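# Close the power enclosure door and lock its latch

## Task

Swing the power enclosure's door closed and rotate its quarter-turn latch as far as it will go. The door and latch must stay that way on their own, not because the robot holds them. Anything the robot is touching at the end must not settle by more than about a fingernail's width once released. The robot must not fall or be left leaning. Finally, release everything and back away.

## Robot and tools

ROBOT. A Rainbow Robotics RB-Y1: a wheeled base with two drive wheels and two rear casters, a folding torso (the lower part, the leg, bends at ankle, knee and hip), two seven-joint arms with parallel grippers, and a pan/tilt head. The base measures 0.66 m by 0.58 m, and its front edge sits 0.10 m ahead of the drive axle. A bent leg can poke out past that edge.

FRAMES. The base frame has its origin on the floor between the drive wheels, x forward, y left, z up. Reported chest, left_hand and right_hand positions use this frame. chest is a spine point 0.08 m under the shoulders; its x faces where the chest faces. Each hand point lies midway between the finger pads: fingers point along the hand's -z, and they close along its x. Printed hand positions can be off, more so at full reach. base_odometry is the base frame as it was at scene start, counted from wheel turns only, so slip looks like travel. Heading is in radians, -3.142 to 3.142, left positive.

execute_actions. Arguments: actions (a list holding exactly one action, or empty to just read state and pictures) and cameras (a list from head_camera, left_wrist_camera, right_wrist_camera, all; omitted, null or ["all"] gives all, [] gives none). An action may have:
- base: a single relative command, measured from the base's most recently reported pose. {"translate_m": d} drives straight d metres, -3 to 3, forward positive. {"rotate_rad": d} spins in place d radians, -3.2 to 3.2, left (counter-clockwise seen from above) positive. No sideways motion. A drive or turn that needs more than 8.667 s is refused.
- joints: a dictionary of absolute targets keyed by joint name, radians except grippers (metres of pad opening). Ranges: torso_squat_rad 0 to 1.2 (higher lowers a level chest); torso_shift_rad -0.3 to 0.6 (hips forward when positive); torso_pitch_rad -0.2 to 1.4 (forward bow when positive); torso_yaw_rad -1.5 to 1.5 (left positive). Per arm: shoulder_pitch -2.356 to 2.356 (0 hangs, negative raises forward); shoulder_roll left 0 to 3.141, right -3.141 to 0 (away from the body lifts the arm sideways); shoulder_yaw -2.094 to 2.094 (positive swings a bent forearm leftward, both arms); elbow -2.617 to 0.01 (0 straight, negative bends); forearm_roll -3.141 to 3.141 and hand_roll -2.705 to 2.705 (positive counter-clockwise seen from above on a hanging arm, both arms); wrist_pitch -1.57 to 1.919 (negative tips the hand forward); gripper_m 0 to 0.1. head_pan_rad -0.523 to 0.523 (left positive, relative to chest); head_tilt_rad -0.35 to 1.57 (down positive). Names are prefixed left_ or right_, e.g. right_elbow_rad. Tolerance for done is 0.02 rad, 0.004 m for grippers.
- speeds: optional caps for this action only, translate_m 0.05 to 0.4 m/s, rotate_rad 0.1 to 1.509 rad/s (defaults are the maxima).
- min_time_s: 0.1 to 8, a floor on how long each arm and head motion takes.
All parts of an action start together. Default top speeds: arm joints 1 rad/s (wrist-end joints 1.5), head 1.5, squat and pitch 0.3, shift 0.15, yaw 0.6, grippers 0.1 m/s. One action runs at most 15 s. Joints you omit may keep driving toward older targets. An unknown key or out-of-range number rejects the whole call with no motion. If a result reports a stop, later motion calls in the same reply are skipped.

Torso combined limits: squat+shift <= 1.52; squat-shift+pitch <= 1.57; shift+0.5 pitch-0.4 squat <= 0.7; shift+0.3 pitch-0.5 squat <= 0.39. Breaking one leaves the torso short with off_target.

wait {seconds: 0 to 10}: idles and returns state and images. zoom_image {camera, region [x0,y0,x1,y1] pixels from the top-left, at most 504 by 504}: enlarges part of that camera's latest full image. finished_scene {scene: current number}: ends the scene for good once the last command has been held, and reports success.

RESULTS. base_status and joint_status describe how each commanded motion ended: done (for the base this only means the wheels turned enough); off_target (resting away from target, maybe still pushing); time_out; contact_stop (torso or arm met firm resistance); stopped_with_arm (torso halted because an arm contact-stopped); limit_stop_at_own_body (self-collision guard stopped it before touching); limit_stop_at_<name>; not_followed (a safety check withheld an arm's targets; read the cause line for what to send instead, and note the robot may retry them later). A contact_stop, time_out or stopped_with_arm halts the whole group (torso group, or one arm's seven joints) and those joints hold where they are. on_its_own lists uncommanded parts; held at is the target held, not the actual position. Also shown: joint_positions, hand and chest positions, odometry, a Motor temperatures block per arm in joint_positions order, and a pictures line naming the images in order.

AVOID. After any stop, first relieve the stuck part in its own action, arms before torso. The base does not stop on hitting furniture and may keep shoving; a leg touching furniture can push the robot backward while reporting done. The arms must never strike or squeeze each other, fingers included; the inter-arm check ignores hands and grippers. Joint torque limits are 66.5 N m for shoulders, 34.2 elbow, 23.7 wrist-end joints; reaching one freezes the robot for 10 s. Motors heat under load: a MOTOR HOT warning appears at 65 °C and at 80 °C the arm brakes with an OVER-TEMPERATURE FAULT, after which targets must be resent. Each arm carries at most 3 kg, and heavy weight far forward can tip the robot. To grip, command an opening at least 0.005 m narrower than the object; off_target is then expected. The robot keeps holding its last command while you compose a reply. Avoid slamming the door, hard pushes and letting anything fall.

Each tool is called after ">>>" by a JSON object that holds its "fn" and its "kwargs".

## Session

>>> {"fn": "execute_actions", "kwargs": {"actions": []}}

Scene clock: 0.00 s.
Motor temperatures (°C, as the motors report them): left_arm=[35 39 35 38 36 41 49] | right_arm=[34 37 32 37 39 43 39]
base_odometry: x=+0.000 y=+0.000 heading=+0.000 (m, m, rad; odometry frame)
base_status: not commanded
joint_positions: torso_squat_rad=+0.350 torso_shift_rad=+0.001 torso_pitch_rad=+0.002 torso_yaw_rad=+0.000 left_shoulder_pitch_rad=+0.040 left_shoulder_roll_rad=+0.022 left_shoulder_yaw_rad=-0.009 left_elbow_rad=-0.301 left_forearm_roll_rad=-0.034 left_wrist_pitch_rad=+0.034 left_hand_roll_rad=-0.053 left_gripper_m=+0.099 right_shoulder_pitch_rad=+0.009 right_shoulder_roll_rad=-0.021 right_shoulder_yaw_rad=+0.021 right_elbow_rad=-0.237 right_forearm_roll_rad=+0.020 right_wrist_pitch_rad=+0.012 right_hand_roll_rad=-0.005 right_gripper_m=+0.101 head_pan_rad=+0.001 head_tilt_rad=+0.400
joint_status: not commanded
chest: x=-0.2266 y=-0.0001 z=+1.2476 quat_wxyz=(+1.000, +0.000, +0.001, +0.000) (m; base frame)
left_hand: x=-0.1183 y=+0.2375 z=+0.5709 quat_wxyz=(+0.993, +0.017, -0.113, -0.043) (m; base frame)
right_hand: x=-0.1219 y=-0.2335 z=+0.5697 quat_wxyz=(+0.994, -0.010, -0.107, +0.018) (m; base frame)
pictures: head_camera, left_wrist_camera, right_wrist_camera
Images, in order (width x height): head_camera 896x504, left_wrist_camera 644x364, right_wrist_camera 644x364.

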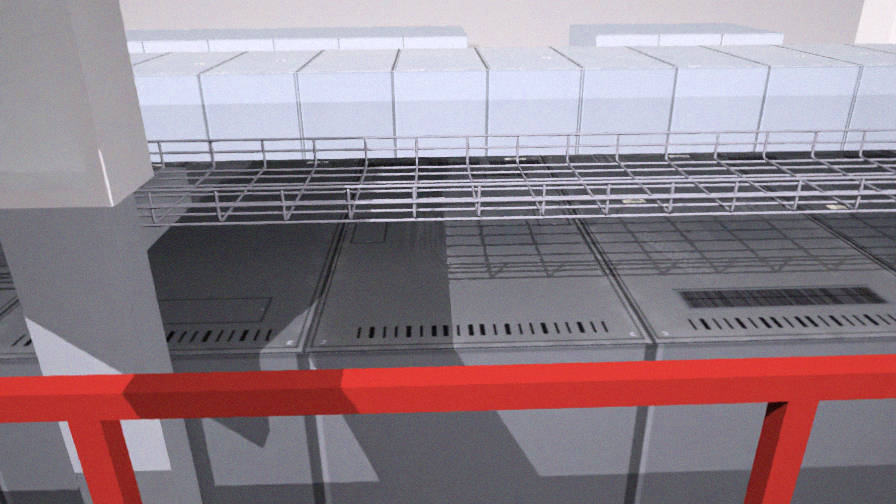

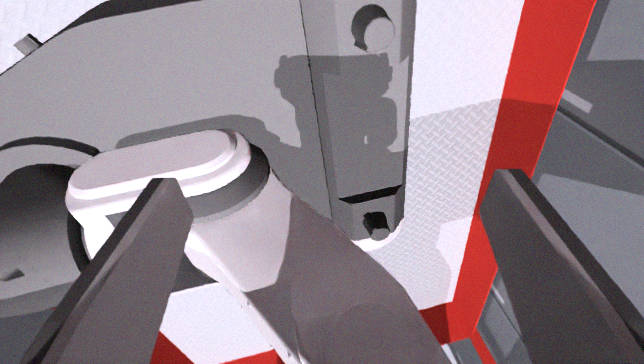

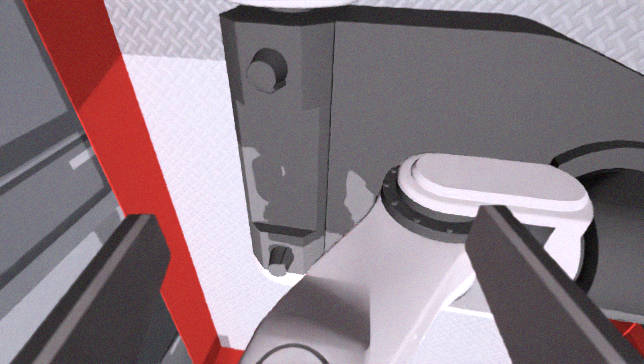

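>>> {"fn": "execute_actions", "kwargs": {"actions": [{"joints": {"head_pan_rad": 0.5, "head_tilt_rad": 0.0}}], "cameras": ["head_camera"]}}

Scene clock: 1.83 s.
Motor temperatures (°C, as the motors report them): left_arm=[35 39 35 38 36 41 49] | right_arm=[34 37 32 37 39 43 39]
base_odometry: x=+0.000 y=+0.000 heading=+0.000 (m, m, rad; odometry frame)
base_status: not commanded
joint_positions: torso_squat_rad=+0.350 torso_shift_rad=+0.001 torso_pitch_rad=+0.002 torso_yaw_rad=+0.000 left_shoulder_pitch_rad=+0.040 left_shoulder_roll_rad=+0.022 left_shoulder_yaw_rad=-0.009 left_elbow_rad=-0.301 left_forearm_roll_rad=-0.034 left_wrist_pitch_rad=+0.034 left_hand_roll_rad=-0.053 left_gripper_m=+0.099 right_shoulder_pitch_rad=+0.009 right_shoulder_roll_rad=-0.021 right_shoulder_yaw_rad=+0.021 right_elbow_rad=-0.237 right_forearm_roll_rad=+0.020 right_wrist_pitch_rad=+0.012 right_hand_roll_rad=-0.005 right_gripper_m=+0.101 head_pan_rad=+0.500 head_tilt_rad=+0.000
joint_status: all done
chest: x=-0.2266 y=-0.0001 z=+1.2476 quat_wxyz=(+1.000, +0.000, +0.001, +0.000) (m; base frame)
left_hand: x=-0.1183 y=+0.2375 z=+0.5709 quat_wxyz=(+0.993, +0.017, -0.113, -0.043) (m; base frame)
right_hand: x=-0.1219 y=-0.2335 z=+0.5697 quat_wxyz=(+0.994, -0.010, -0.107, +0.018) (m; base frame)
pictures: head_camera
Images, in order (width x height): head_camera 896x504.

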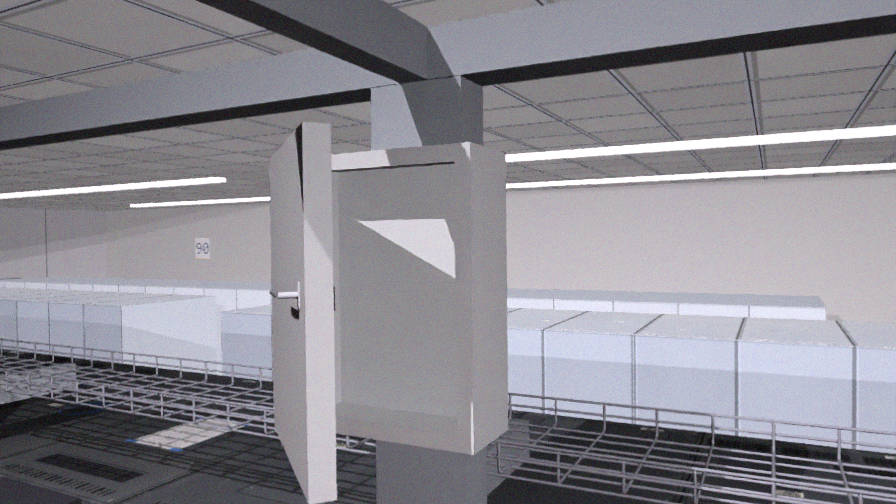

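>>> {"fn": "execute_actions", "kwargs": {"actions": [{"joints": {"head_pan_rad": 0.5, "head_tilt_rad": 0.9}}], "cameras": ["head_camera"]}}

Scene clock: 11.07 s.
Motor temperatures (°C, as the motors report them): left_arm=[35 39 35 38 36 41 49] | right_arm=[34 37 32 37 39 43 39]
base_odometry: x=+0.000 y=+0.000 heading=+0.000 (m, m, rad; odometry frame)
base_status: not commanded
joint_positions: torso_squat_rad=+0.350 torso_shift_rad=+0.001 torso_pitch_rad=+0.002 torso_yaw_rad=+0.000 left_shoulder_pitch_rad=+0.040 left_shoulder_roll_rad=+0.022 left_shoulder_yaw_rad=-0.009 left_elbow_rad=-0.301 left_forearm_roll_rad=-0.034 left_wrist_pitch_rad=+0.034 left_hand_roll_rad=-0.053 left_gripper_m=+0.099 right_shoulder_pitch_rad=+0.009 right_shoulder_roll_rad=-0.021 right_shoulder_yaw_rad=+0.021 right_elbow_rad=-0.237 right_forearm_roll_rad=+0.020 right_wrist_pitch_rad=+0.012 right_hand_roll_rad=-0.005 right_gripper_m=+0.101 head_pan_rad=+0.500 head_tilt_rad=+0.900
joint_status: all done
chest: x=-0.2266 y=-0.0001 z=+1.2476 quat_wxyz=(+1.000, +0.000, +0.001, +0.000) (m; base frame)
left_hand: x=-0.1183 y=+0.2375 z=+0.5709 quat_wxyz=(+0.993, +0.017, -0.113, -0.043) (m; base frame)
right_hand: x=-0.1219 y=-0.2335 z=+0.5697 quat_wxyz=(+0.994, -0.010, -0.107, +0.018) (m; base frame)
pictures: head_camera
Images, in order (width x height): head_camera 896x504.

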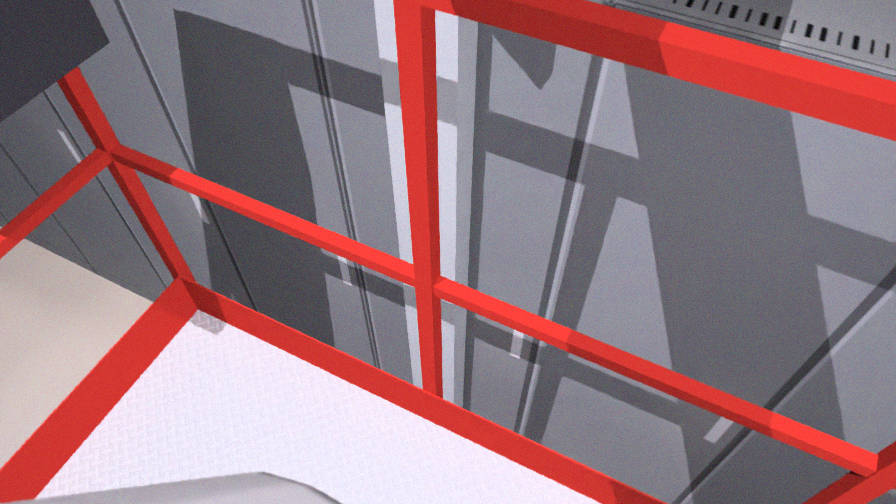

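>>> {"fn": "execute_actions", "kwargs": {"actions": [{"joints": {"head_pan_rad": 0.5, "head_tilt_rad": 0.2, "left_shoulder_pitch_rad": -1.5, "left_shoulder_roll_rad": 0.5, "left_elbow_rad": -0.3, "left_gripper_m": 0.0}}], "cameras": ["head_camera", "left_wrist_camera"]}}

Scene clock: 29.30 s.
Motor temperatures (°C, as the motors report them): left_arm=[37 40 35 39 36 41 49] | right_arm=[34 37 32 37 39 43 39]
TORQUE FAULT: left_shoulder_pitch_rad reached its load limit. The robot stopped for 10 seconds, dropped its targets and accepts commands again. The stop added 9.4 s to the call and to motion_time.
base_odometry: x=+0.000 y=+0.000 heading=+0.000 (m, m, rad; odometry frame)
base_status: not commanded
joint_positions: torso_squat_rad=+0.350 torso_shift_rad=+0.001 torso_pitch_rad=+0.003 torso_yaw_rad=+0.000 left_shoulder_pitch_rad=-0.943 left_shoulder_roll_rad=+0.316 left_shoulder_yaw_rad=-0.011 left_elbow_rad=-0.293 left_forearm_roll_rad=-0.034 left_wrist_pitch_rad=+0.035 left_hand_roll_rad=-0.052 left_gripper_m=+0.000 right_shoulder_pitch_rad=+0.009 right_shoulder_roll_rad=-0.021 right_shoulder_yaw_rad=+0.021 right_elbow_rad=-0.237 right_forearm_roll_rad=+0.020 right_wrist_pitch_rad=+0.012 right_hand_roll_rad=-0.005 right_gripper_m=+0.101 head_pan_rad=+0.500 head_tilt_rad=+0.200
joint_status: left_shoulder_pitch_rad torque_fault (moved -0.983 of -1.540); left_shoulder_roll_rad torque_fault (moved +0.293 of +0.478); the others done
on_its_own: left_shoulder_pitch_rad is held at -0.948, not at your -1.500, since a torque_fault; left_shoulder_roll_rad is held at +0.320, not at your +0.500, since a torque_fault
chest: x=-0.2263 y=-0.0001 z=+1.2476 quat_wxyz=(+1.000, +0.000, +0.001, +0.000) (m; base frame)
left_hand: x=+0.4609 y=+0.3092 z=+1.0036 quat_wxyz=(+0.810, +0.154, -0.548, -0.143) (m; base frame)
right_hand: x=-0.1221 y=-0.2336 z=+0.5696 quat_wxyz=(+0.994, -0.010, -0.107, +0.018) (m; base frame)
pictures: head_camera, left_wrist_camera
Images, in order (width x height): head_camera 896x504, left_wrist_camera 644x364.

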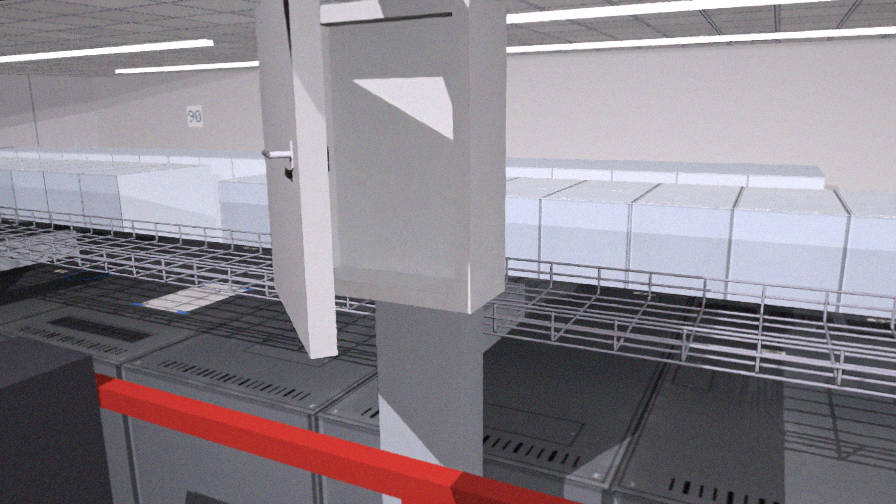

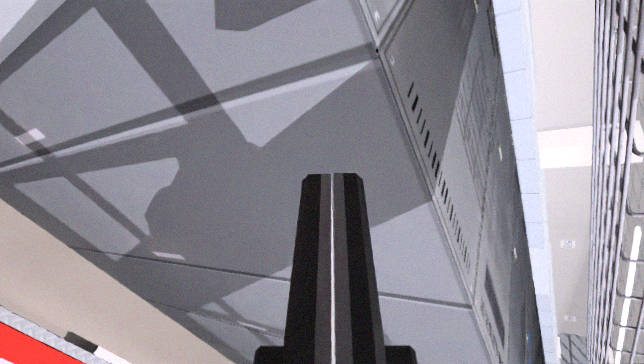

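>>> {"fn": "execute_actions", "kwargs": {"actions": [{"joints": {"left_shoulder_pitch_rad": -0.3, "left_shoulder_roll_rad": 0.3, "left_elbow_rad": -0.3}}], "cameras": []}}

>>> {"fn": "execute_actions", "kwargs": {"actions": [{"joints": {"left_elbow_rad": -2.2}}], "cameras": []}}

>>> {"fn": "execute_actions", "kwargs": {"actions": [{"joints": {"left_shoulder_pitch_rad": -1.6, "left_shoulder_roll_rad": 0.5}}], "cameras": []}}

>>> {"fn": "execute_actions", "kwargs": {"actions": [{"joints": {"left_elbow_rad": -0.3}}], "cameras": ["head_camera", "left_wrist_camera"]}}

Scene clock: 33.73 s.
Motor temperatures (°C, as the motors report them): left_arm=[37 41 35 39 36 41 49] | right_arm=[34 37 32 37 39 43 39]
base_odometry: x=+0.000 y=+0.000 heading=+0.000 (m, m, rad; odometry frame)
base_status: not commanded
joint_positions: torso_squat_rad=+0.350 torso_shift_rad=+0.001 torso_pitch_rad=+0.002 torso_yaw_rad=+0.000 left_shoulder_pitch_rad=-0.868 left_shoulder_roll_rad=+0.294 left_shoulder_yaw_rad=-0.013 left_elbow_rad=-0.304 left_forearm_roll_rad=-0.033 left_wrist_pitch_rad=+0.031 left_hand_roll_rad=-0.052 left_gripper_m=+0.000 right_shoulder_pitch_rad=+0.009 right_shoulder_roll_rad=-0.020 right_shoulder_yaw_rad=+0.021 right_elbow_rad=-0.237 right_forearm_roll_rad=+0.020 right_wrist_pitch_rad=+0.012 right_hand_roll_rad=-0.005 right_gripper_m=+0.101 head_pan_rad=+0.500 head_tilt_rad=+0.200
joint_status: left_shoulder_pitch_rad contact_stop (moved +0.075 of +0.643); the others done
on_its_own: left_shoulder_pitch_rad is held at -0.866, not at your -0.300, since a contact_stop
chest: x=-0.2267 y=-0.0004 z=+1.2476 quat_wxyz=(+1.000, +0.000, +0.001, +0.000) (m; base frame)
left_hand: x=+0.4362 y=+0.3088 z=+0.9571 quat_wxyz=(+0.827, +0.145, -0.523, -0.143) (m; base frame)
right_hand: x=-0.1220 y=-0.2336 z=+0.5696 quat_wxyz=(+0.994, -0.010, -0.107, +0.018) (m; base frame)
pictures: none
No camera images: the call's "cameras" was empty. Leave "cameras" out to get every camera's image.

not run: a stop came earlier in this reply.

not run: a stop came earlier in this reply.

not run: a stop came earlier in this reply.

>>> {"fn": "execute_actions", "kwargs": {"actions": [{"joints": {"head_pan_rad": 0.3, "head_tilt_rad": 0.7}}], "cameras": ["head_camera"]}}

Scene clock: 36.80 s.
Motor temperatures (°C, as the motors report them): left_arm=[37 41 35 39 36 41 49] | right_arm=[34 37 32 37 39 43 39]
base_odometry: x=+0.000 y=+0.000 heading=+0.000 (m, m, rad; odometry frame)
base_status: not commanded
joint_positions: torso_squat_rad=+0.350 torso_shift_rad=+0.001 torso_pitch_rad=+0.002 torso_yaw_rad=+0.000 left_shoulder_pitch_rad=-0.868 left_shoulder_roll_rad=+0.294 left_shoulder_yaw_rad=-0.013 left_elbow_rad=-0.304 left_forearm_roll_rad=-0.033 left_wrist_pitch_rad=+0.031 left_hand_roll_rad=-0.052 left_gripper_m=+0.000 right_shoulder_pitch_rad=+0.009 right_shoulder_roll_rad=-0.020 right_shoulder_yaw_rad=+0.021 right_elbow_rad=-0.237 right_forearm_roll_rad=+0.020 right_wrist_pitch_rad=+0.012 right_hand_roll_rad=-0.005 right_gripper_m=+0.101 head_pan_rad=+0.300 head_tilt_rad=+0.700
joint_status: all done
on_its_own: left_shoulder_pitch_rad is held at -0.866, not at your -0.300, since a contact_stop
chest: x=-0.2267 y=-0.0004 z=+1.2476 quat_wxyz=(+1.000, +0.000, +0.001, +0.000) (m; base frame)
left_hand: x=+0.4362 y=+0.3088 z=+0.9571 quat_wxyz=(+0.827, +0.145, -0.523, -0.143) (m; base frame)
right_hand: x=-0.1220 y=-0.2336 z=+0.5696 quat_wxyz=(+0.994, -0.010, -0.107, +0.018) (m; base frame)
pictures: head_camera
Images, in order (width x height): head_camera 896x504.

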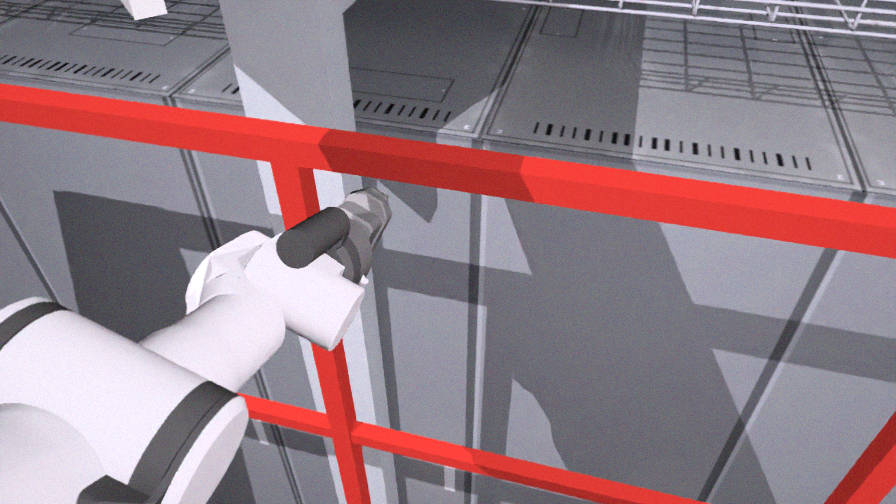

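>>> {"fn": "execute_actions", "kwargs": {"actions": [{"joints": {"left_shoulder_roll_rad": 0.1}}], "cameras": []}}

>>> {"fn": "execute_actions", "kwargs": {"actions": [{"joints": {"left_shoulder_pitch_rad": -0.2}}], "cameras": []}}

>>> {"fn": "execute_actions", "kwargs": {"actions": [{"joints": {"left_elbow_rad": -2.2}}], "cameras": []}}

>>> {"fn": "execute_actions", "kwargs": {"actions": [{"joints": {"left_shoulder_pitch_rad": -1.6, "left_shoulder_roll_rad": 0.5}}], "cameras": []}}

>>> {"fn": "execute_actions", "kwargs": {"actions": [{"joints": {"left_elbow_rad": -0.3, "head_pan_rad": 0.5, "head_tilt_rad": 0.2}}], "cameras": ["head_camera", "left_wrist_camera"]}}

Scene clock: 43.27 s.
Motor temperatures (°C, as the motors report them): left_arm=[37 41 35 39 36 41 50] | right_arm=[34 37 32 37 39 43 39]
base_odometry: x=+0.000 y=+0.000 heading=+0.000 (m, m, rad; odometry frame)
base_status: not commanded
joint_positions: torso_squat_rad=+0.350 torso_shift_rad=+0.001 torso_pitch_rad=+0.002 torso_yaw_rad=+0.000 left_shoulder_pitch_rad=-0.867 left_shoulder_roll_rad=+0.100 left_shoulder_yaw_rad=-0.013 left_elbow_rad=-0.303 left_forearm_roll_rad=-0.033 left_wrist_pitch_rad=+0.031 left_hand_roll_rad=-0.052 left_gripper_m=+0.000 right_shoulder_pitch_rad=+0.009 right_shoulder_roll_rad=-0.020 right_shoulder_yaw_rad=+0.021 right_elbow_rad=-0.237 right_forearm_roll_rad=+0.020 right_wrist_pitch_rad=+0.012 right_hand_roll_rad=-0.005 right_gripper_m=+0.101 head_pan_rad=+0.300 head_tilt_rad=+0.700
joint_status: all done
on_its_own: left_shoulder_pitch_rad is held at -0.866, not at your -0.300, since a contact_stop
chest: x=-0.2267 y=-0.0001 z=+1.2476 quat_wxyz=(+1.000, +0.000, +0.001, +0.000) (m; base frame)
left_hand: x=+0.4181 y=+0.1692 z=+0.9198 quat_wxyz=(+0.837, +0.052, -0.518, -0.170) (m; base frame)
right_hand: x=-0.1219 y=-0.2335 z=+0.5697 quat_wxyz=(+0.994, -0.010, -0.107, +0.018) (m; base frame)
pictures: none
No camera images: the call's "cameras" was empty. Leave "cameras" out to get every camera's image.

Scene clock: 44.57 s.
Motor temperatures (°C, as the motors report them): left_arm=[37 41 35 39 36 41 50] | right_arm=[34 37 32 37 39 43 39]
base_odometry: x=+0.000 y=+0.000 heading=+0.000 (m, m, rad; odometry frame)
base_status: not commanded
joint_positions: torso_squat_rad=+0.350 torso_shift_rad=+0.001 torso_pitch_rad=+0.002 torso_yaw_rad=+0.000 left_shoulder_pitch_rad=-0.200 left_shoulder_roll_rad=+0.100 left_shoulder_yaw_rad=-0.013 left_elbow_rad=-0.303 left_forearm_roll_rad=-0.033 left_wrist_pitch_rad=+0.031 left_hand_roll_rad=-0.052 left_gripper_m=+0.000 right_shoulder_pitch_rad=+0.009 right_shoulder_roll_rad=-0.020 right_shoulder_yaw_rad=+0.021 right_elbow_rad=-0.237 right_forearm_roll_rad=+0.020 right_wrist_pitch_rad=+0.012 right_hand_roll_rad=-0.005 right_gripper_m=+0.101 head_pan_rad=+0.300 head_tilt_rad=+0.700
joint_status: all done
chest: x=-0.2266 y=-0.0001 z=+1.2476 quat_wxyz=(+1.000, +0.000, +0.001, +0.000) (m; base frame)
left_hand: x=+0.0536 y=+0.2791 z=+0.6188 quat_wxyz=(+0.969, +0.055, -0.226, -0.083) (m; base frame)
right_hand: x=-0.1219 y=-0.2335 z=+0.5697 quat_wxyz=(+0.994, -0.010, -0.107, +0.018) (m; base frame)
pictures: none
No camera images: the call's "cameras" was empty. Leave "cameras" out to get every camera's image.

Scene clock: 47.07 s.
Motor temperatures (°C, as the motors report them): left_arm=[37 41 35 39 36 41 50] | right_arm=[34 37 32 37 39 43 39]
base_odometry: x=+0.000 y=+0.000 heading=+0.000 (m, m, rad; odometry frame)
base_status: not commanded
joint_positions: torso_squat_rad=+0.350 torso_shift_rad=+0.001 torso_pitch_rad=+0.002 torso_yaw_rad=+0.000 left_shoulder_pitch_rad=-0.200 left_shoulder_roll_rad=+0.100 left_shoulder_yaw_rad=-0.012 left_elbow_rad=-2.200 left_forearm_roll_rad=-0.033 left_wrist_pitch_rad=+0.031 left_hand_roll_rad=-0.052 left_gripper_m=+0.000 right_shoulder_pitch_rad=+0.009 right_shoulder_roll_rad=-0.020 right_shoulder_yaw_rad=+0.021 right_elbow_rad=-0.237 right_forearm_roll_rad=+0.020 right_wrist_pitch_rad=+0.012 right_hand_roll_rad=-0.005 right_gripper_m=+0.101 head_pan_rad=+0.300 head_tilt_rad=+0.700
joint_status: all done
chest: x=-0.2266 y=-0.0001 z=+1.2476 quat_wxyz=(+1.000, +0.000, +0.001, +0.000) (m; base frame)
left_hand: x=+0.2151 y=+0.1862 z=+1.3897 quat_wxyz=(+0.378, +0.032, -0.922, -0.077) (m; base frame)
right_hand: x=-0.1219 y=-0.2335 z=+0.5697 quat_wxyz=(+0.994, -0.010, -0.107, +0.018) (m; base frame)
pictures: none
No camera images: the call's "cameras" was empty. Leave "cameras" out to get every camera's image.

Scene clock: 49.13 s.
Motor temperatures (°C, as the motors report them): left_arm=[37 41 35 39 36 41 49] | right_arm=[34 37 32 37 39 43 39]
base_odometry: x=+0.000 y=+0.000 heading=+0.000 (m, m, rad; odometry frame)
base_status: not commanded
joint_positions: torso_squat_rad=+0.350 torso_shift_rad=+0.001 torso_pitch_rad=+0.002 torso_yaw_rad=+0.000 left_shoulder_pitch_rad=-1.600 left_shoulder_roll_rad=+0.500 left_shoulder_yaw_rad=-0.012 left_elbow_rad=-2.200 left_forearm_roll_rad=-0.033 left_wrist_pitch_rad=+0.031 left_hand_roll_rad=-0.052 left_gripper_m=+0.000 right_shoulder_pitch_rad=+0.009 right_shoulder_roll_rad=-0.020 right_shoulder_yaw_rad=+0.021 right_elbow_rad=-0.237 right_forearm_roll_rad=+0.020 right_wrist_pitch_rad=+0.012 right_hand_roll_rad=-0.005 right_gripper_m=+0.101 head_pan_rad=+0.300 head_tilt_rad=+0.700
joint_status: all done
chest: x=-0.2266 y=-0.0001 z=+1.2476 quat_wxyz=(+1.000, +0.000, +0.001, +0.000) (m; base frame)
left_hand: x=-0.2176 y=+0.0648 z=+1.7471 quat_wxyz=(-0.322, +0.055, -0.928, -0.177) (m; base frame)
right_hand: x=-0.1219 y=-0.2335 z=+0.5697 quat_wxyz=(+0.994, -0.010, -0.107, +0.018) (m; base frame)
pictures: none
No camera images: the call's "cameras" was empty. Leave "cameras" out to get every camera's image.

Scene clock: 51.70 s.
Motor temperatures (°C, as the motors report them): left_arm=[37 41 35 39 36 41 49] | right_arm=[34 37 32 37 39 43 39]
base_odometry: x=+0.000 y=+0.000 heading=+0.000 (m, m, rad; odometry frame)
base_status: not commanded
joint_positions: torso_squat_rad=+0.350 torso_shift_rad=+0.001 torso_pitch_rad=+0.002 torso_yaw_rad=+0.000 left_shoulder_pitch_rad=-1.600 left_shoulder_roll_rad=+0.500 left_shoulder_yaw_rad=-0.012 left_elbow_rad=-0.300 left_forearm_roll_rad=-0.033 left_wrist_pitch_rad=+0.031 left_hand_roll_rad=-0.052 left_gripper_m=+0.000 right_shoulder_pitch_rad=+0.009 right_shoulder_roll_rad=-0.020 right_shoulder_yaw_rad=+0.021 right_elbow_rad=-0.237 right_forearm_roll_rad=+0.020 right_wrist_pitch_rad=+0.012 right_hand_roll_rad=-0.005 right_gripper_m=+0.101 head_pan_rad=+0.500 head_tilt_rad=+0.200
joint_status: all done
chest: x=-0.2266 y=-0.0001 z=+1.2476 quat_wxyz=(+1.000, +0.000, +0.001, +0.000) (m; base frame)
left_hand: x=+0.5132 y=+0.2700 z=+1.5149 quat_wxyz=(+0.569, +0.199, -0.788, -0.122) (m; base frame)
right_hand: x=-0.1219 y=-0.2335 z=+0.5697 quat_wxyz=(+0.994, -0.010, -0.107, +0.018) (m; base frame)
pictures: head_camera, left_wrist_camera
Images, in order (width x height): head_camera 896x504, left_wrist_camera 644x364.

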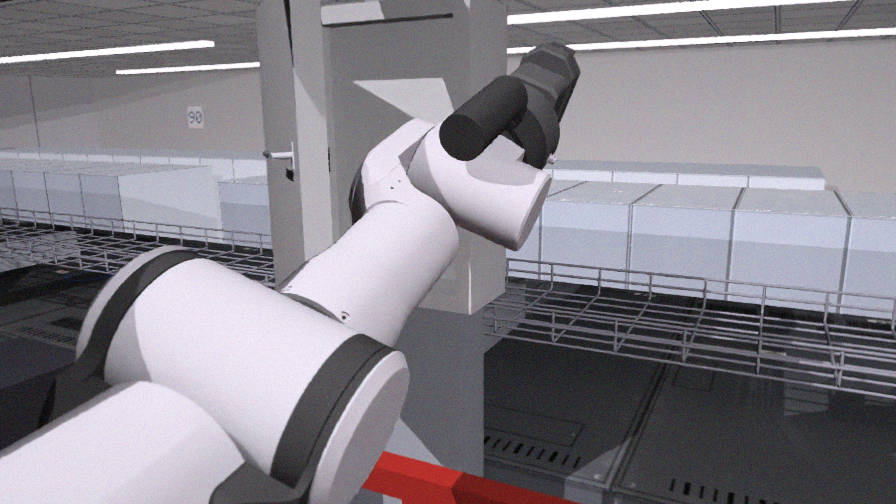

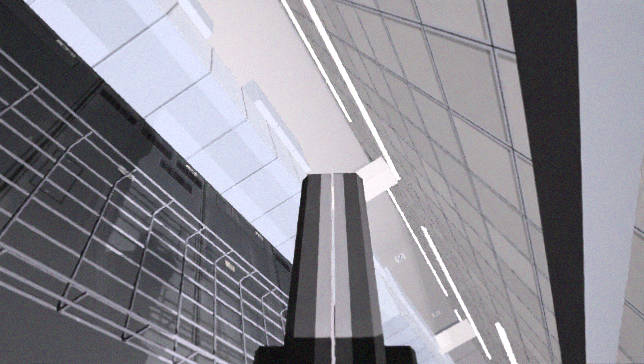

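>>> {"fn": "execute_actions", "kwargs": {"actions": [{"joints": {"left_shoulder_roll_rad": 1.0, "left_shoulder_pitch_rad": -1.5}}], "cameras": ["head_camera", "left_wrist_camera"]}}

Scene clock: 55.63 s.
Motor temperatures (°C, as the motors report them): left_arm=[37 40 35 39 36 41 49] | right_arm=[34 37 32 37 39 43 39]
base_odometry: x=+0.000 y=+0.000 heading=+0.000 (m, m, rad; odometry frame)
base_status: not commanded
joint_positions: torso_squat_rad=+0.350 torso_shift_rad=+0.001 torso_pitch_rad=+0.002 torso_yaw_rad=+0.000 left_shoulder_pitch_rad=-1.501 left_shoulder_roll_rad=+1.000 left_shoulder_yaw_rad=-0.013 left_elbow_rad=-0.300 left_forearm_roll_rad=-0.033 left_wrist_pitch_rad=+0.031 left_hand_roll_rad=-0.052 left_gripper_m=+0.000 right_shoulder_pitch_rad=+0.009 right_shoulder_roll_rad=-0.021 right_shoulder_yaw_rad=+0.021 right_elbow_rad=-0.237 right_forearm_roll_rad=+0.020 right_wrist_pitch_rad=+0.012 right_hand_roll_rad=-0.005 right_gripper_m=+0.101 head_pan_rad=+0.500 head_tilt_rad=+0.200
joint_status: all done
chest: x=-0.2266 y=-0.0002 z=+1.2476 quat_wxyz=(+1.000, +0.000, +0.001, +0.000) (m; base frame)
left_hand: x=+0.3812 y=+0.6142 z=+1.5723 quat_wxyz=(+0.549, +0.397, -0.735, +0.027) (m; base frame)
right_hand: x=-0.1218 y=-0.2335 z=+0.5697 quat_wxyz=(+0.994, -0.010, -0.107, +0.018) (m; base frame)
pictures: head_camera, left_wrist_camera
Images, in order (width x height): head_camera 896x504, left_wrist_camera 644x364.

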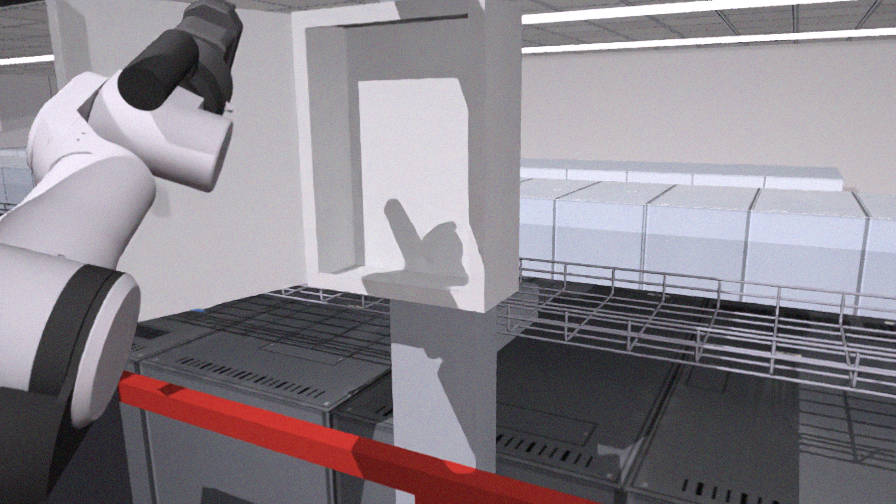

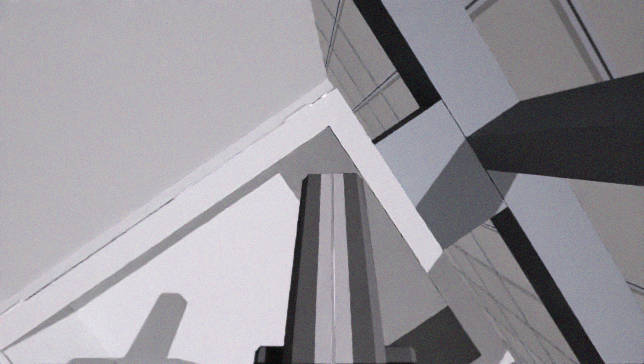

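>>> {"fn": "execute_actions", "kwargs": {"actions": [{"joints": {"left_elbow_rad": -1.8}}], "cameras": []}}

>>> {"fn": "execute_actions", "kwargs": {"actions": [{"joints": {"torso_yaw_rad": 0.6, "head_pan_rad": 0.3}}], "cameras": ["head_camera"]}}

Scene clock: 63.07 s.
Motor temperatures (°C, as the motors report them): left_arm=[37 40 35 39 36 41 49] | right_arm=[34 37 32 37 39 43 39]
base_odometry: x=+0.000 y=+0.000 heading=+0.000 (m, m, rad; odometry frame)
base_status: not commanded
joint_positions: torso_squat_rad=+0.350 torso_shift_rad=+0.001 torso_pitch_rad=+0.002 torso_yaw_rad=+0.000 left_shoulder_pitch_rad=-1.492 left_shoulder_roll_rad=+0.999 left_shoulder_yaw_rad=-0.013 left_elbow_rad=-0.709 left_forearm_roll_rad=-0.033 left_wrist_pitch_rad=+0.034 left_hand_roll_rad=-0.052 left_gripper_m=+0.000 right_shoulder_pitch_rad=+0.009 right_shoulder_roll_rad=-0.021 right_shoulder_yaw_rad=+0.021 right_elbow_rad=-0.237 right_forearm_roll_rad=+0.020 right_wrist_pitch_rad=+0.012 right_hand_roll_rad=-0.005 right_gripper_m=+0.101 head_pan_rad=+0.500 head_tilt_rad=+0.200
joint_status: left_elbow_rad contact_stop (moved -0.408 of -1.500)
on_its_own: left_elbow_rad is held at -0.709, not at your -1.800, since a contact_stop
chest: x=-0.2265 y=-0.0001 z=+1.2476 quat_wxyz=(+1.000, +0.000, +0.001, +0.000) (m; base frame)
left_hand: x=+0.3340 y=+0.5041 z=+1.7228 quat_wxyz=(+0.387, +0.404, -0.828, -0.042) (m; base frame)
right_hand: x=-0.1219 y=-0.2335 z=+0.5696 quat_wxyz=(+0.994, -0.010, -0.107, +0.018) (m; base frame)
pictures: none
No camera images: the call's "cameras" was empty. Leave "cameras" out to get every camera's image.

not run: a stop came earlier in this reply.

>>> {"fn": "execute_actions", "kwargs": {"actions": [{"joints": {"left_shoulder_pitch_rad": -1.2, "left_elbow_rad": -0.6}}], "cameras": []}}

>>> {"fn": "execute_actions", "kwargs": {"actions": [{"joints": {"left_elbow_rad": -1.8}}], "cameras": []}}

>>> {"fn": "execute_actions", "kwargs": {"actions": [{"joints": {"torso_yaw_rad": 0.6, "head_pan_rad": 0.3}}], "cameras": ["head_camera"]}}

Scene clock: 66.67 s.
Motor temperatures (°C, as the motors report them): left_arm=[37 40 35 39 36 41 49] | right_arm=[34 37 32 37 39 43 39]
base_odometry: x=+0.000 y=+0.000 heading=+0.000 (m, m, rad; odometry frame)
base_status: not commanded
joint_positions: torso_squat_rad=+0.350 torso_shift_rad=+0.001 torso_pitch_rad=+0.002 torso_yaw_rad=+0.000 left_shoulder_pitch_rad=-1.200 left_shoulder_roll_rad=+0.999 left_shoulder_yaw_rad=-0.013 left_elbow_rad=-0.600 left_forearm_roll_rad=-0.033 left_wrist_pitch_rad=+0.034 left_hand_roll_rad=-0.052 left_gripper_m=+0.000 right_shoulder_pitch_rad=+0.009 right_shoulder_roll_rad=-0.021 right_shoulder_yaw_rad=+0.021 right_elbow_rad=-0.237 right_forearm_roll_rad=+0.020 right_wrist_pitch_rad=+0.012 right_hand_roll_rad=-0.005 right_gripper_m=+0.101 head_pan_rad=+0.500 head_tilt_rad=+0.200
joint_status: all done
chest: x=-0.2266 y=-0.0001 z=+1.2476 quat_wxyz=(+1.000, +0.000, +0.001, +0.000) (m; base frame)
left_hand: x=+0.3938 y=+0.5971 z=+1.5199 quat_wxyz=(+0.539, +0.437, -0.718, -0.058) (m; base frame)
right_hand: x=-0.1219 y=-0.2335 z=+0.5697 quat_wxyz=(+0.994, -0.010, -0.107, +0.018) (m; base frame)
pictures: none
No camera images: the call's "cameras" was empty. Leave "cameras" out to get every camera's image.

Scene clock: 68.50 s.
Motor temperatures (°C, as the motors report them): left_arm=[37 40 35 39 36 41 49] | right_arm=[34 37 32 37 39 43 39]
base_odometry: x=+0.000 y=+0.000 heading=+0.000 (m, m, rad; odometry frame)
base_status: not commanded
joint_positions: torso_squat_rad=+0.350 torso_shift_rad=+0.001 torso_pitch_rad=+0.002 torso_yaw_rad=+0.000 left_shoulder_pitch_rad=-1.200 left_shoulder_roll_rad=+0.999 left_shoulder_yaw_rad=-0.013 left_elbow_rad=-1.800 left_forearm_roll_rad=-0.033 left_wrist_pitch_rad=+0.034 left_hand_roll_rad=-0.052 left_gripper_m=+0.000 right_shoulder_pitch_rad=+0.009 right_shoulder_roll_rad=-0.021 right_shoulder_yaw_rad=+0.021 right_elbow_rad=-0.237 right_forearm_roll_rad=+0.020 right_wrist_pitch_rad=+0.012 right_hand_roll_rad=-0.005 right_gripper_m=+0.101 head_pan_rad=+0.500 head_tilt_rad=+0.200
joint_status: all done
chest: x=-0.2266 y=-0.0002 z=+1.2476 quat_wxyz=(+1.000, +0.000, +0.001, +0.000) (m; base frame)
left_hand: x=+0.1148 y=+0.1873 z=+1.7607 quat_wxyz=(+0.020, +0.353, -0.899, -0.259) (m; base frame)
right_hand: x=-0.1219 y=-0.2335 z=+0.5696 quat_wxyz=(+0.994, -0.010, -0.107, +0.018) (m; base frame)
pictures: none
No camera images: the call's "cameras" was empty. Leave "cameras" out to get every camera's image.

Scene clock: 70.30 s.
Motor temperatures (°C, as the motors report them): left_arm=[37 40 35 39 36 41 49] | right_arm=[34 37 32 37 39 43 39]
base_odometry: x=+0.000 y=+0.000 heading=+0.000 (m, m, rad; odometry frame)
base_status: not commanded
joint_positions: torso_squat_rad=+0.350 torso_shift_rad=+0.001 torso_pitch_rad=+0.002 torso_yaw_rad=+0.600 left_shoulder_pitch_rad=-1.200 left_shoulder_roll_rad=+0.999 left_shoulder_yaw_rad=-0.013 left_elbow_rad=-1.800 left_forearm_roll_rad=-0.033 left_wrist_pitch_rad=+0.034 left_hand_roll_rad=-0.052 left_gripper_m=+0.000 right_shoulder_pitch_rad=+0.009 right_shoulder_roll_rad=-0.021 right_shoulder_yaw_rad=+0.021 right_elbow_rad=-0.237 right_forearm_roll_rad=+0.020 right_wrist_pitch_rad=+0.012 right_hand_roll_rad=-0.005 right_gripper_m=+0.101 head_pan_rad=+0.300 head_tilt_rad=+0.200
joint_status: all done
chest: x=-0.2266 y=-0.0002 z=+1.2476 quat_wxyz=(+0.955, +0.000, +0.001, +0.296) (m; base frame)
left_hand: x=-0.0506 y=+0.3467 z=+1.7612 quat_wxyz=(+0.096, +0.603, -0.754, -0.241) (m; base frame)
right_hand: x=-0.0085 y=-0.1328 z=+0.5695 quat_wxyz=(+0.944, +0.023, -0.105, +0.311) (m; base frame)
pictures: head_camera
Images, in order (width x height): head_camera 896x504.

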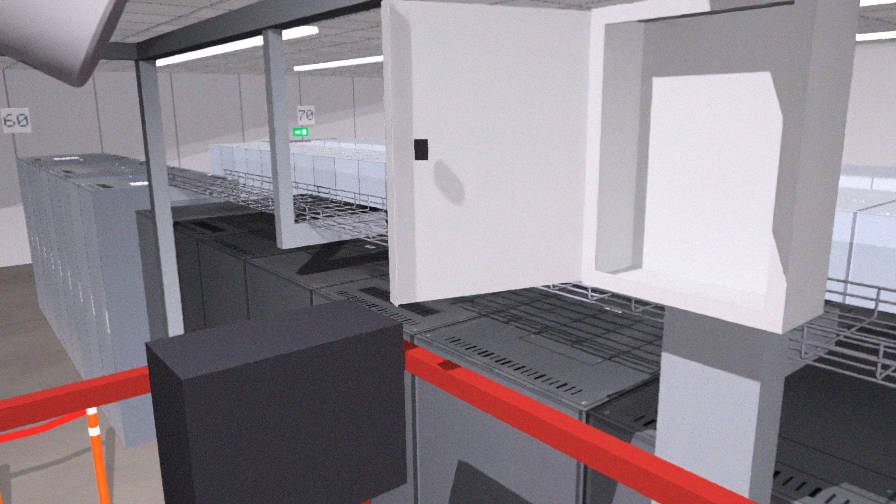

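>>> {"fn": "execute_actions", "kwargs": {"actions": [{"base": {"translate_m": 0.2}, "joints": {"torso_yaw_rad": 0.0, "torso_shift_rad": 0.4, "torso_pitch_rad": 0.1, "left_shoulder_pitch_rad": -0.7, "left_shoulder_roll_rad": 1.3, "left_elbow_rad": -2.0, "head_pan_rad": 0.5}}], "cameras": ["head_camera"]}}

Scene clock: 83.77 s.
Motor temperatures (°C, as the motors report them): left_arm=[37 40 35 38 36 41 49] | right_arm=[34 37 32 37 39 43 39]
base_odometry: x=+0.200 y=+0.000 heading=+0.001 (m, m, rad; odometry frame)
base_status: done
joint_positions: torso_squat_rad=+0.350 torso_shift_rad=+0.400 torso_pitch_rad=+0.100 torso_yaw_rad=+0.000 left_shoulder_pitch_rad=-0.701 left_shoulder_roll_rad=+1.300 left_shoulder_yaw_rad=-0.013 left_elbow_rad=-2.000 left_forearm_roll_rad=-0.033 left_wrist_pitch_rad=+0.034 left_hand_roll_rad=-0.052 left_gripper_m=+0.000 right_shoulder_pitch_rad=+0.009 right_shoulder_roll_rad=-0.021 right_shoulder_yaw_rad=+0.021 right_elbow_rad=-0.237 right_forearm_roll_rad=+0.020 right_wrist_pitch_rad=+0.012 right_hand_roll_rad=-0.005 right_gripper_m=+0.101 head_pan_rad=+0.500 head_tilt_rad=+0.200
joint_status: all done
chest: x=+0.0590 y=-0.0001 z=+1.1941 quat_wxyz=(+0.999, +0.000, +0.050, +0.000) (m; base frame)
left_hand: x=+0.5107 y=+0.2096 z=+1.5073 quat_wxyz=(+0.166, +0.409, -0.778, -0.448) (m; base frame)
right_hand: x=+0.0968 y=-0.2335 z=+0.5092 quat_wxyz=(+0.998, -0.009, -0.058, +0.018) (m; base frame)
pictures: head_camera
Images, in order (width x height): head_camera 896x504.

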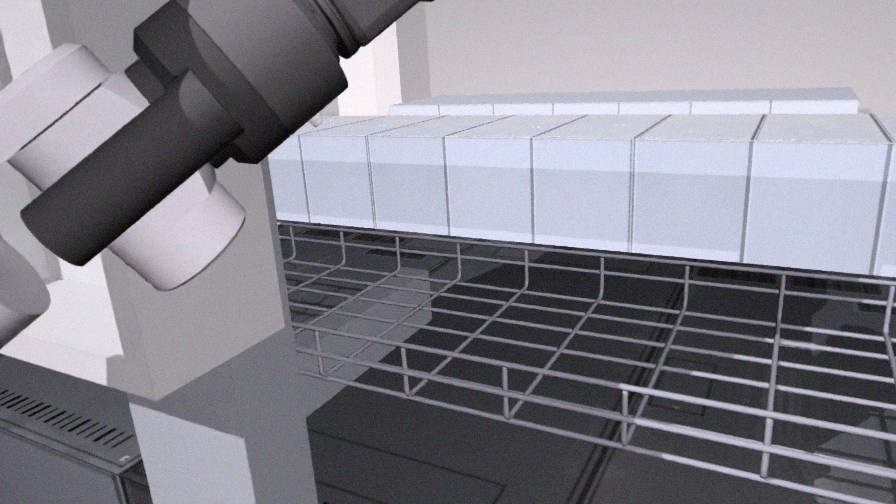

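>>> {"fn": "execute_actions", "kwargs": {"actions": [{"joints": {"left_shoulder_pitch_rad": 0.0, "left_shoulder_roll_rad": 1.5}}], "cameras": []}}

>>> {"fn": "execute_actions", "kwargs": {"actions": [{"joints": {"left_elbow_rad": -0.1}}], "cameras": ["left_wrist_camera"]}}

Scene clock: 104.80 s.
Motor temperatures (°C, as the motors report them): left_arm=[36 40 36 42 36 41 49] | right_arm=[34 37 32 37 39 43 39]
TORQUE FAULT: left_elbow_rad reached its load limit. The robot stopped for 10 seconds, dropped its targets and accepts commands again. The stop added 9.4 s to the call and to motion_time.
base_odometry: x=+0.200 y=+0.000 heading=+0.000 (m, m, rad; odometry frame)
base_status: not commanded
joint_positions: torso_squat_rad=+0.350 torso_shift_rad=+0.399 torso_pitch_rad=+0.097 torso_yaw_rad=+0.000 left_shoulder_pitch_rad=-0.566 left_shoulder_roll_rad=+1.358 left_shoulder_yaw_rad=-0.012 left_elbow_rad=-2.015 left_forearm_roll_rad=-0.033 left_wrist_pitch_rad=+0.034 left_hand_roll_rad=-0.052 left_gripper_m=+0.000 right_shoulder_pitch_rad=+0.009 right_shoulder_roll_rad=-0.021 right_shoulder_yaw_rad=+0.021 right_elbow_rad=-0.237 right_forearm_roll_rad=+0.020 right_wrist_pitch_rad=+0.012 right_hand_roll_rad=-0.005 right_gripper_m=+0.101 head_pan_rad=+0.500 head_tilt_rad=+0.200
joint_status: left_shoulder_pitch_rad torque_fault (moved +0.135 of +0.701); left_shoulder_roll_rad torque_fault (moved +0.058 of +0.200)
on_its_own: left_shoulder_pitch_rad is held at -0.562, not at your +0.000, since a torque_fault; left_shoulder_roll_rad is held at +1.358, not at your +1.500, since a torque_fault
chest: x=+0.0572 y=-0.0023 z=+1.1945 quat_wxyz=(+0.999, +0.002, +0.049, +0.000) (m; base frame)
left_hand: x=+0.5275 y=+0.2226 z=+1.4580 quat_wxyz=(+0.207, +0.413, -0.741, -0.488) (m; base frame)
right_hand: x=+0.0969 y=-0.2333 z=+0.5089 quat_wxyz=(+0.998, -0.007, -0.060, +0.018) (m; base frame)
pictures: none
No camera images: the call's "cameras" was empty. Leave "cameras" out to get every camera's image.

not run: a stop came earlier in this reply.

>>> {"fn": "execute_actions", "kwargs": {"actions": [{"joints": {"torso_shift_rad": 0.0, "torso_pitch_rad": 0.0}}], "cameras": []}}

>>> {"fn": "execute_actions", "kwargs": {"actions": [{"joints": {"left_shoulder_pitch_rad": 0.0, "left_shoulder_roll_rad": 1.5, "left_elbow_rad": -0.1}}], "cameras": ["left_wrist_camera"]}}

Scene clock: 110.00 s.
Motor temperatures (°C, as the motors report them): left_arm=[36 40 36 42 36 41 49] | right_arm=[34 37 32 37 39 43 39]
base_odometry: x=+0.200 y=+0.000 heading=+0.001 (m, m, rad; odometry frame)
base_status: not commanded
joint_positions: torso_squat_rad=+0.350 torso_shift_rad=+0.000 torso_pitch_rad=+0.000 torso_yaw_rad=+0.000 left_shoulder_pitch_rad=-0.563 left_shoulder_roll_rad=+1.358 left_shoulder_yaw_rad=-0.012 left_elbow_rad=-2.007 left_forearm_roll_rad=-0.033 left_wrist_pitch_rad=+0.034 left_hand_roll_rad=-0.052 left_gripper_m=+0.000 right_shoulder_pitch_rad=+0.009 right_shoulder_roll_rad=-0.021 right_shoulder_yaw_rad=+0.021 right_elbow_rad=-0.237 right_forearm_roll_rad=+0.020 right_wrist_pitch_rad=+0.012 right_hand_roll_rad=-0.005 right_gripper_m=+0.101 head_pan_rad=+0.500 head_tilt_rad=+0.200
joint_status: all done
on_its_own: left_shoulder_pitch_rad is held at -0.562, not at your +0.000, since a torque_fault; left_shoulder_roll_rad is held at +1.358, not at your +1.500, since a torque_fault
chest: x=-0.2281 y=-0.0002 z=+1.2476 quat_wxyz=(+1.000, +0.000, +0.000, +0.000) (m; base frame)
left_hand: x=+0.2173 y=+0.2294 z=+1.5538 quat_wxyz=(+0.176, +0.437, -0.749, -0.465) (m; base frame)
right_hand: x=-0.1220 y=-0.2335 z=+0.5699 quat_wxyz=(+0.994, -0.010, -0.108, +0.018) (m; base frame)
pictures: none
No camera images: the call's "cameras" was empty. Leave "cameras" out to get every camera's image.

Scene clock: 121.50 s.
Motor temperatures (°C, as the motors report them): left_arm=[36 41 36 42 36 43 49] | right_arm=[34 37 32 37 39 43 39]
TORQUE FAULT: left_elbow_rad reached its load limit. The robot stopped for 10 seconds, dropped its targets and accepts commands again. The stop added 9.2 s to the call and to motion_time.
base_odometry: x=+0.200 y=+0.000 heading=+0.001 (m, m, rad; odometry frame)
base_status: not commanded
joint_positions: torso_squat_rad=+0.350 torso_shift_rad=+0.000 torso_pitch_rad=+0.000 torso_yaw_rad=-0.001 left_shoulder_pitch_rad=-0.194 left_shoulder_roll_rad=+1.451 left_shoulder_yaw_rad=-0.012 left_elbow_rad=-0.737 left_forearm_roll_rad=-0.033 left_wrist_pitch_rad=+0.027 left_hand_roll_rad=-0.052 left_gripper_m=-0.001 right_shoulder_pitch_rad=+0.009 right_shoulder_roll_rad=-0.021 right_shoulder_yaw_rad=+0.021 right_elbow_rad=-0.237 right_forearm_roll_rad=+0.020 right_wrist_pitch_rad=+0.012 right_hand_roll_rad=-0.005 right_gripper_m=+0.101 head_pan_rad=+0.500 head_tilt_rad=+0.200
joint_status: left_shoulder_pitch_rad torque_fault (moved +0.369 of +0.563); left_shoulder_roll_rad torque_fault (moved +0.094 of +0.142); left_elbow_rad torque_fault (moved +1.270 of +1.907)
on_its_own: left_shoulder_pitch_rad is held at -0.192, not at your +0.000, since a torque_fault; left_shoulder_roll_rad is held at +1.451, not at your +1.500, since a torque_fault; left_elbow_rad is held at -0.733, not at your -0.100, since a torque_fault
chest: x=-0.2277 y=-0.0010 z=+1.2476 quat_wxyz=(+1.000, +0.001, +0.000, +0.000) (m; base frame)
left_hand: x=+0.1557 y=+0.8508 z=+1.3116 quat_wxyz=(+0.658, +0.645, -0.313, -0.230) (m; base frame)
right_hand: x=-0.1222 y=-0.2336 z=+0.5695 quat_wxyz=(+0.994, -0.009, -0.108, +0.017) (m; base frame)
pictures: left_wrist_camera
Images, in order (width x height): left_wrist_camera 644x364.

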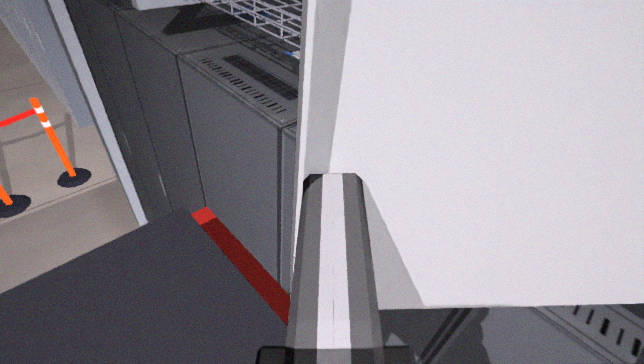

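>>> {"fn": "execute_actions", "kwargs": {"actions": [{"joints": {"left_shoulder_pitch_rad": 0.3, "left_shoulder_roll_rad": 1.5, "left_elbow_rad": -0.9}}], "cameras": []}}

>>> {"fn": "execute_actions", "kwargs": {"actions": [{"joints": {"left_elbow_rad": -0.1}}], "cameras": ["left_wrist_camera"]}}

Scene clock: 134.23 s.
Motor temperatures (°C, as the motors report them): left_arm=[36 41 36 42 36 45 49] | right_arm=[34 37 32 37 39 43 39]
TORQUE FAULT: left_elbow_rad reached its load limit. The robot stopped for 10 seconds, dropped its targets and accepts commands again. The stop added 9.3 s to the call and to motion_time.
base_odometry: x=+0.200 y=+0.000 heading=+0.000 (m, m, rad; odometry frame)
base_status: not commanded
joint_positions: torso_squat_rad=+0.349 torso_shift_rad=+0.001 torso_pitch_rad=+0.001 torso_yaw_rad=-0.001 left_shoulder_pitch_rad=-0.058 left_shoulder_roll_rad=+1.471 left_shoulder_yaw_rad=-0.011 left_elbow_rad=-0.809 left_forearm_roll_rad=-0.034 left_wrist_pitch_rad=+0.023 left_hand_roll_rad=-0.052 left_gripper_m=-0.001 right_shoulder_pitch_rad=+0.009 right_shoulder_roll_rad=-0.020 right_shoulder_yaw_rad=+0.021 right_elbow_rad=-0.237 right_forearm_roll_rad=+0.020 right_wrist_pitch_rad=+0.012 right_hand_roll_rad=-0.005 right_gripper_m=+0.101 head_pan_rad=+0.500 head_tilt_rad=+0.200
joint_status: left_shoulder_pitch_rad torque_fault (moved +0.136 of +0.494); left_shoulder_roll_rad torque_fault (moved +0.020 of +0.049); left_elbow_rad torque_fault (moved -0.071 of -0.163)
on_its_own: left_shoulder_pitch_rad is held at -0.054, not at your +0.300, since a torque_fault; left_shoulder_roll_rad is held at +1.470, not at your +1.500, since a torque_fault; left_elbow_rad is held at -0.803, not at your -0.900, since a torque_fault
chest: x=-0.2273 y=-0.0009 z=+1.2476 quat_wxyz=(+1.000, +0.001, +0.001, -0.001) (m; base frame)
left_hand: x=+0.1473 y=+0.8460 z=+1.2812 quat_wxyz=(+0.664, +0.635, -0.278, -0.280) (m; base frame)
right_hand: x=-0.1223 y=-0.2336 z=+0.5695 quat_wxyz=(+0.994, -0.009, -0.107, +0.017) (m; base frame)
pictures: none
No camera images: the call's "cameras" was empty. Leave "cameras" out to get every camera's image.

not run: a stop came earlier in this reply.

>>> {"fn": "execute_actions", "kwargs": {"actions": [{"base": {"translate_m": -0.15}}], "cameras": ["left_wrist_camera"]}}

Scene clock: 145.57 s.
Motor temperatures (°C, as the motors report them): left_arm=[36 42 36 44 36 49 49] | right_arm=[34 37 32 37 39 43 39]
TORQUE FAULT: left_elbow_rad reached its load limit. The robot stopped for 10 seconds, dropped its targets and accepts commands again. The stop added 9.1 s to the call and to motion_time.
base_odometry: x=+0.186 y=+0.000 heading=-0.003 (m, m, rad; odometry frame)
base_status: translate_m torque_fault (by the wheels' count: -0.014 of -0.150)
joint_positions: torso_squat_rad=+0.349 torso_shift_rad=+0.001 torso_pitch_rad=+0.002 torso_yaw_rad=-0.002 left_shoulder_pitch_rad=-0.063 left_shoulder_roll_rad=+1.470 left_shoulder_yaw_rad=-0.011 left_elbow_rad=-0.817 left_forearm_roll_rad=-0.034 left_wrist_pitch_rad=+0.019 left_hand_roll_rad=-0.052 left_gripper_m=-0.001 right_shoulder_pitch_rad=+0.009 right_shoulder_roll_rad=-0.021 right_shoulder_yaw_rad=+0.021 right_elbow_rad=-0.237 right_forearm_roll_rad=+0.020 right_wrist_pitch_rad=+0.012 right_hand_roll_rad=-0.005 right_gripper_m=+0.101 head_pan_rad=+0.500 head_tilt_rad=+0.200
joint_status: not commanded
on_its_own: left_shoulder_pitch_rad is held at -0.058, not at your +0.300, since a torque_fault; left_shoulder_roll_rad is held at +1.471, not at your +1.500, since a torque_fault; left_elbow_rad is held at -0.810, not at your -0.900, since a torque_fault
chest: x=-0.2269 y=-0.0008 z=+1.2476 quat_wxyz=(+1.000, +0.001, +0.001, -0.001) (m; base frame)
left_hand: x=+0.1528 y=+0.8419 z=+1.2822 quat_wxyz=(+0.661, +0.634, -0.284, -0.283) (m; base frame)
right_hand: x=-0.1225 y=-0.2337 z=+0.5695 quat_wxyz=(+0.994, -0.010, -0.107, +0.017) (m; base frame)
pictures: left_wrist_camera
Images, in order (width x height): left_wrist_camera 644x364.

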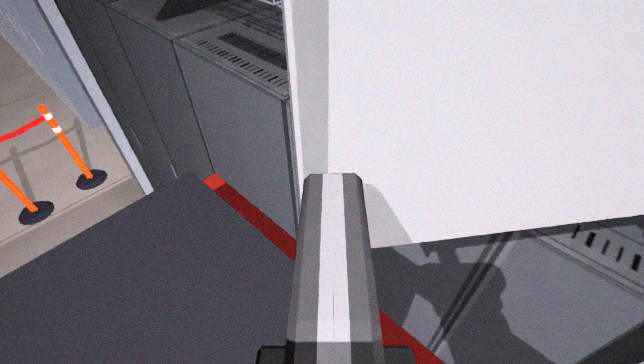

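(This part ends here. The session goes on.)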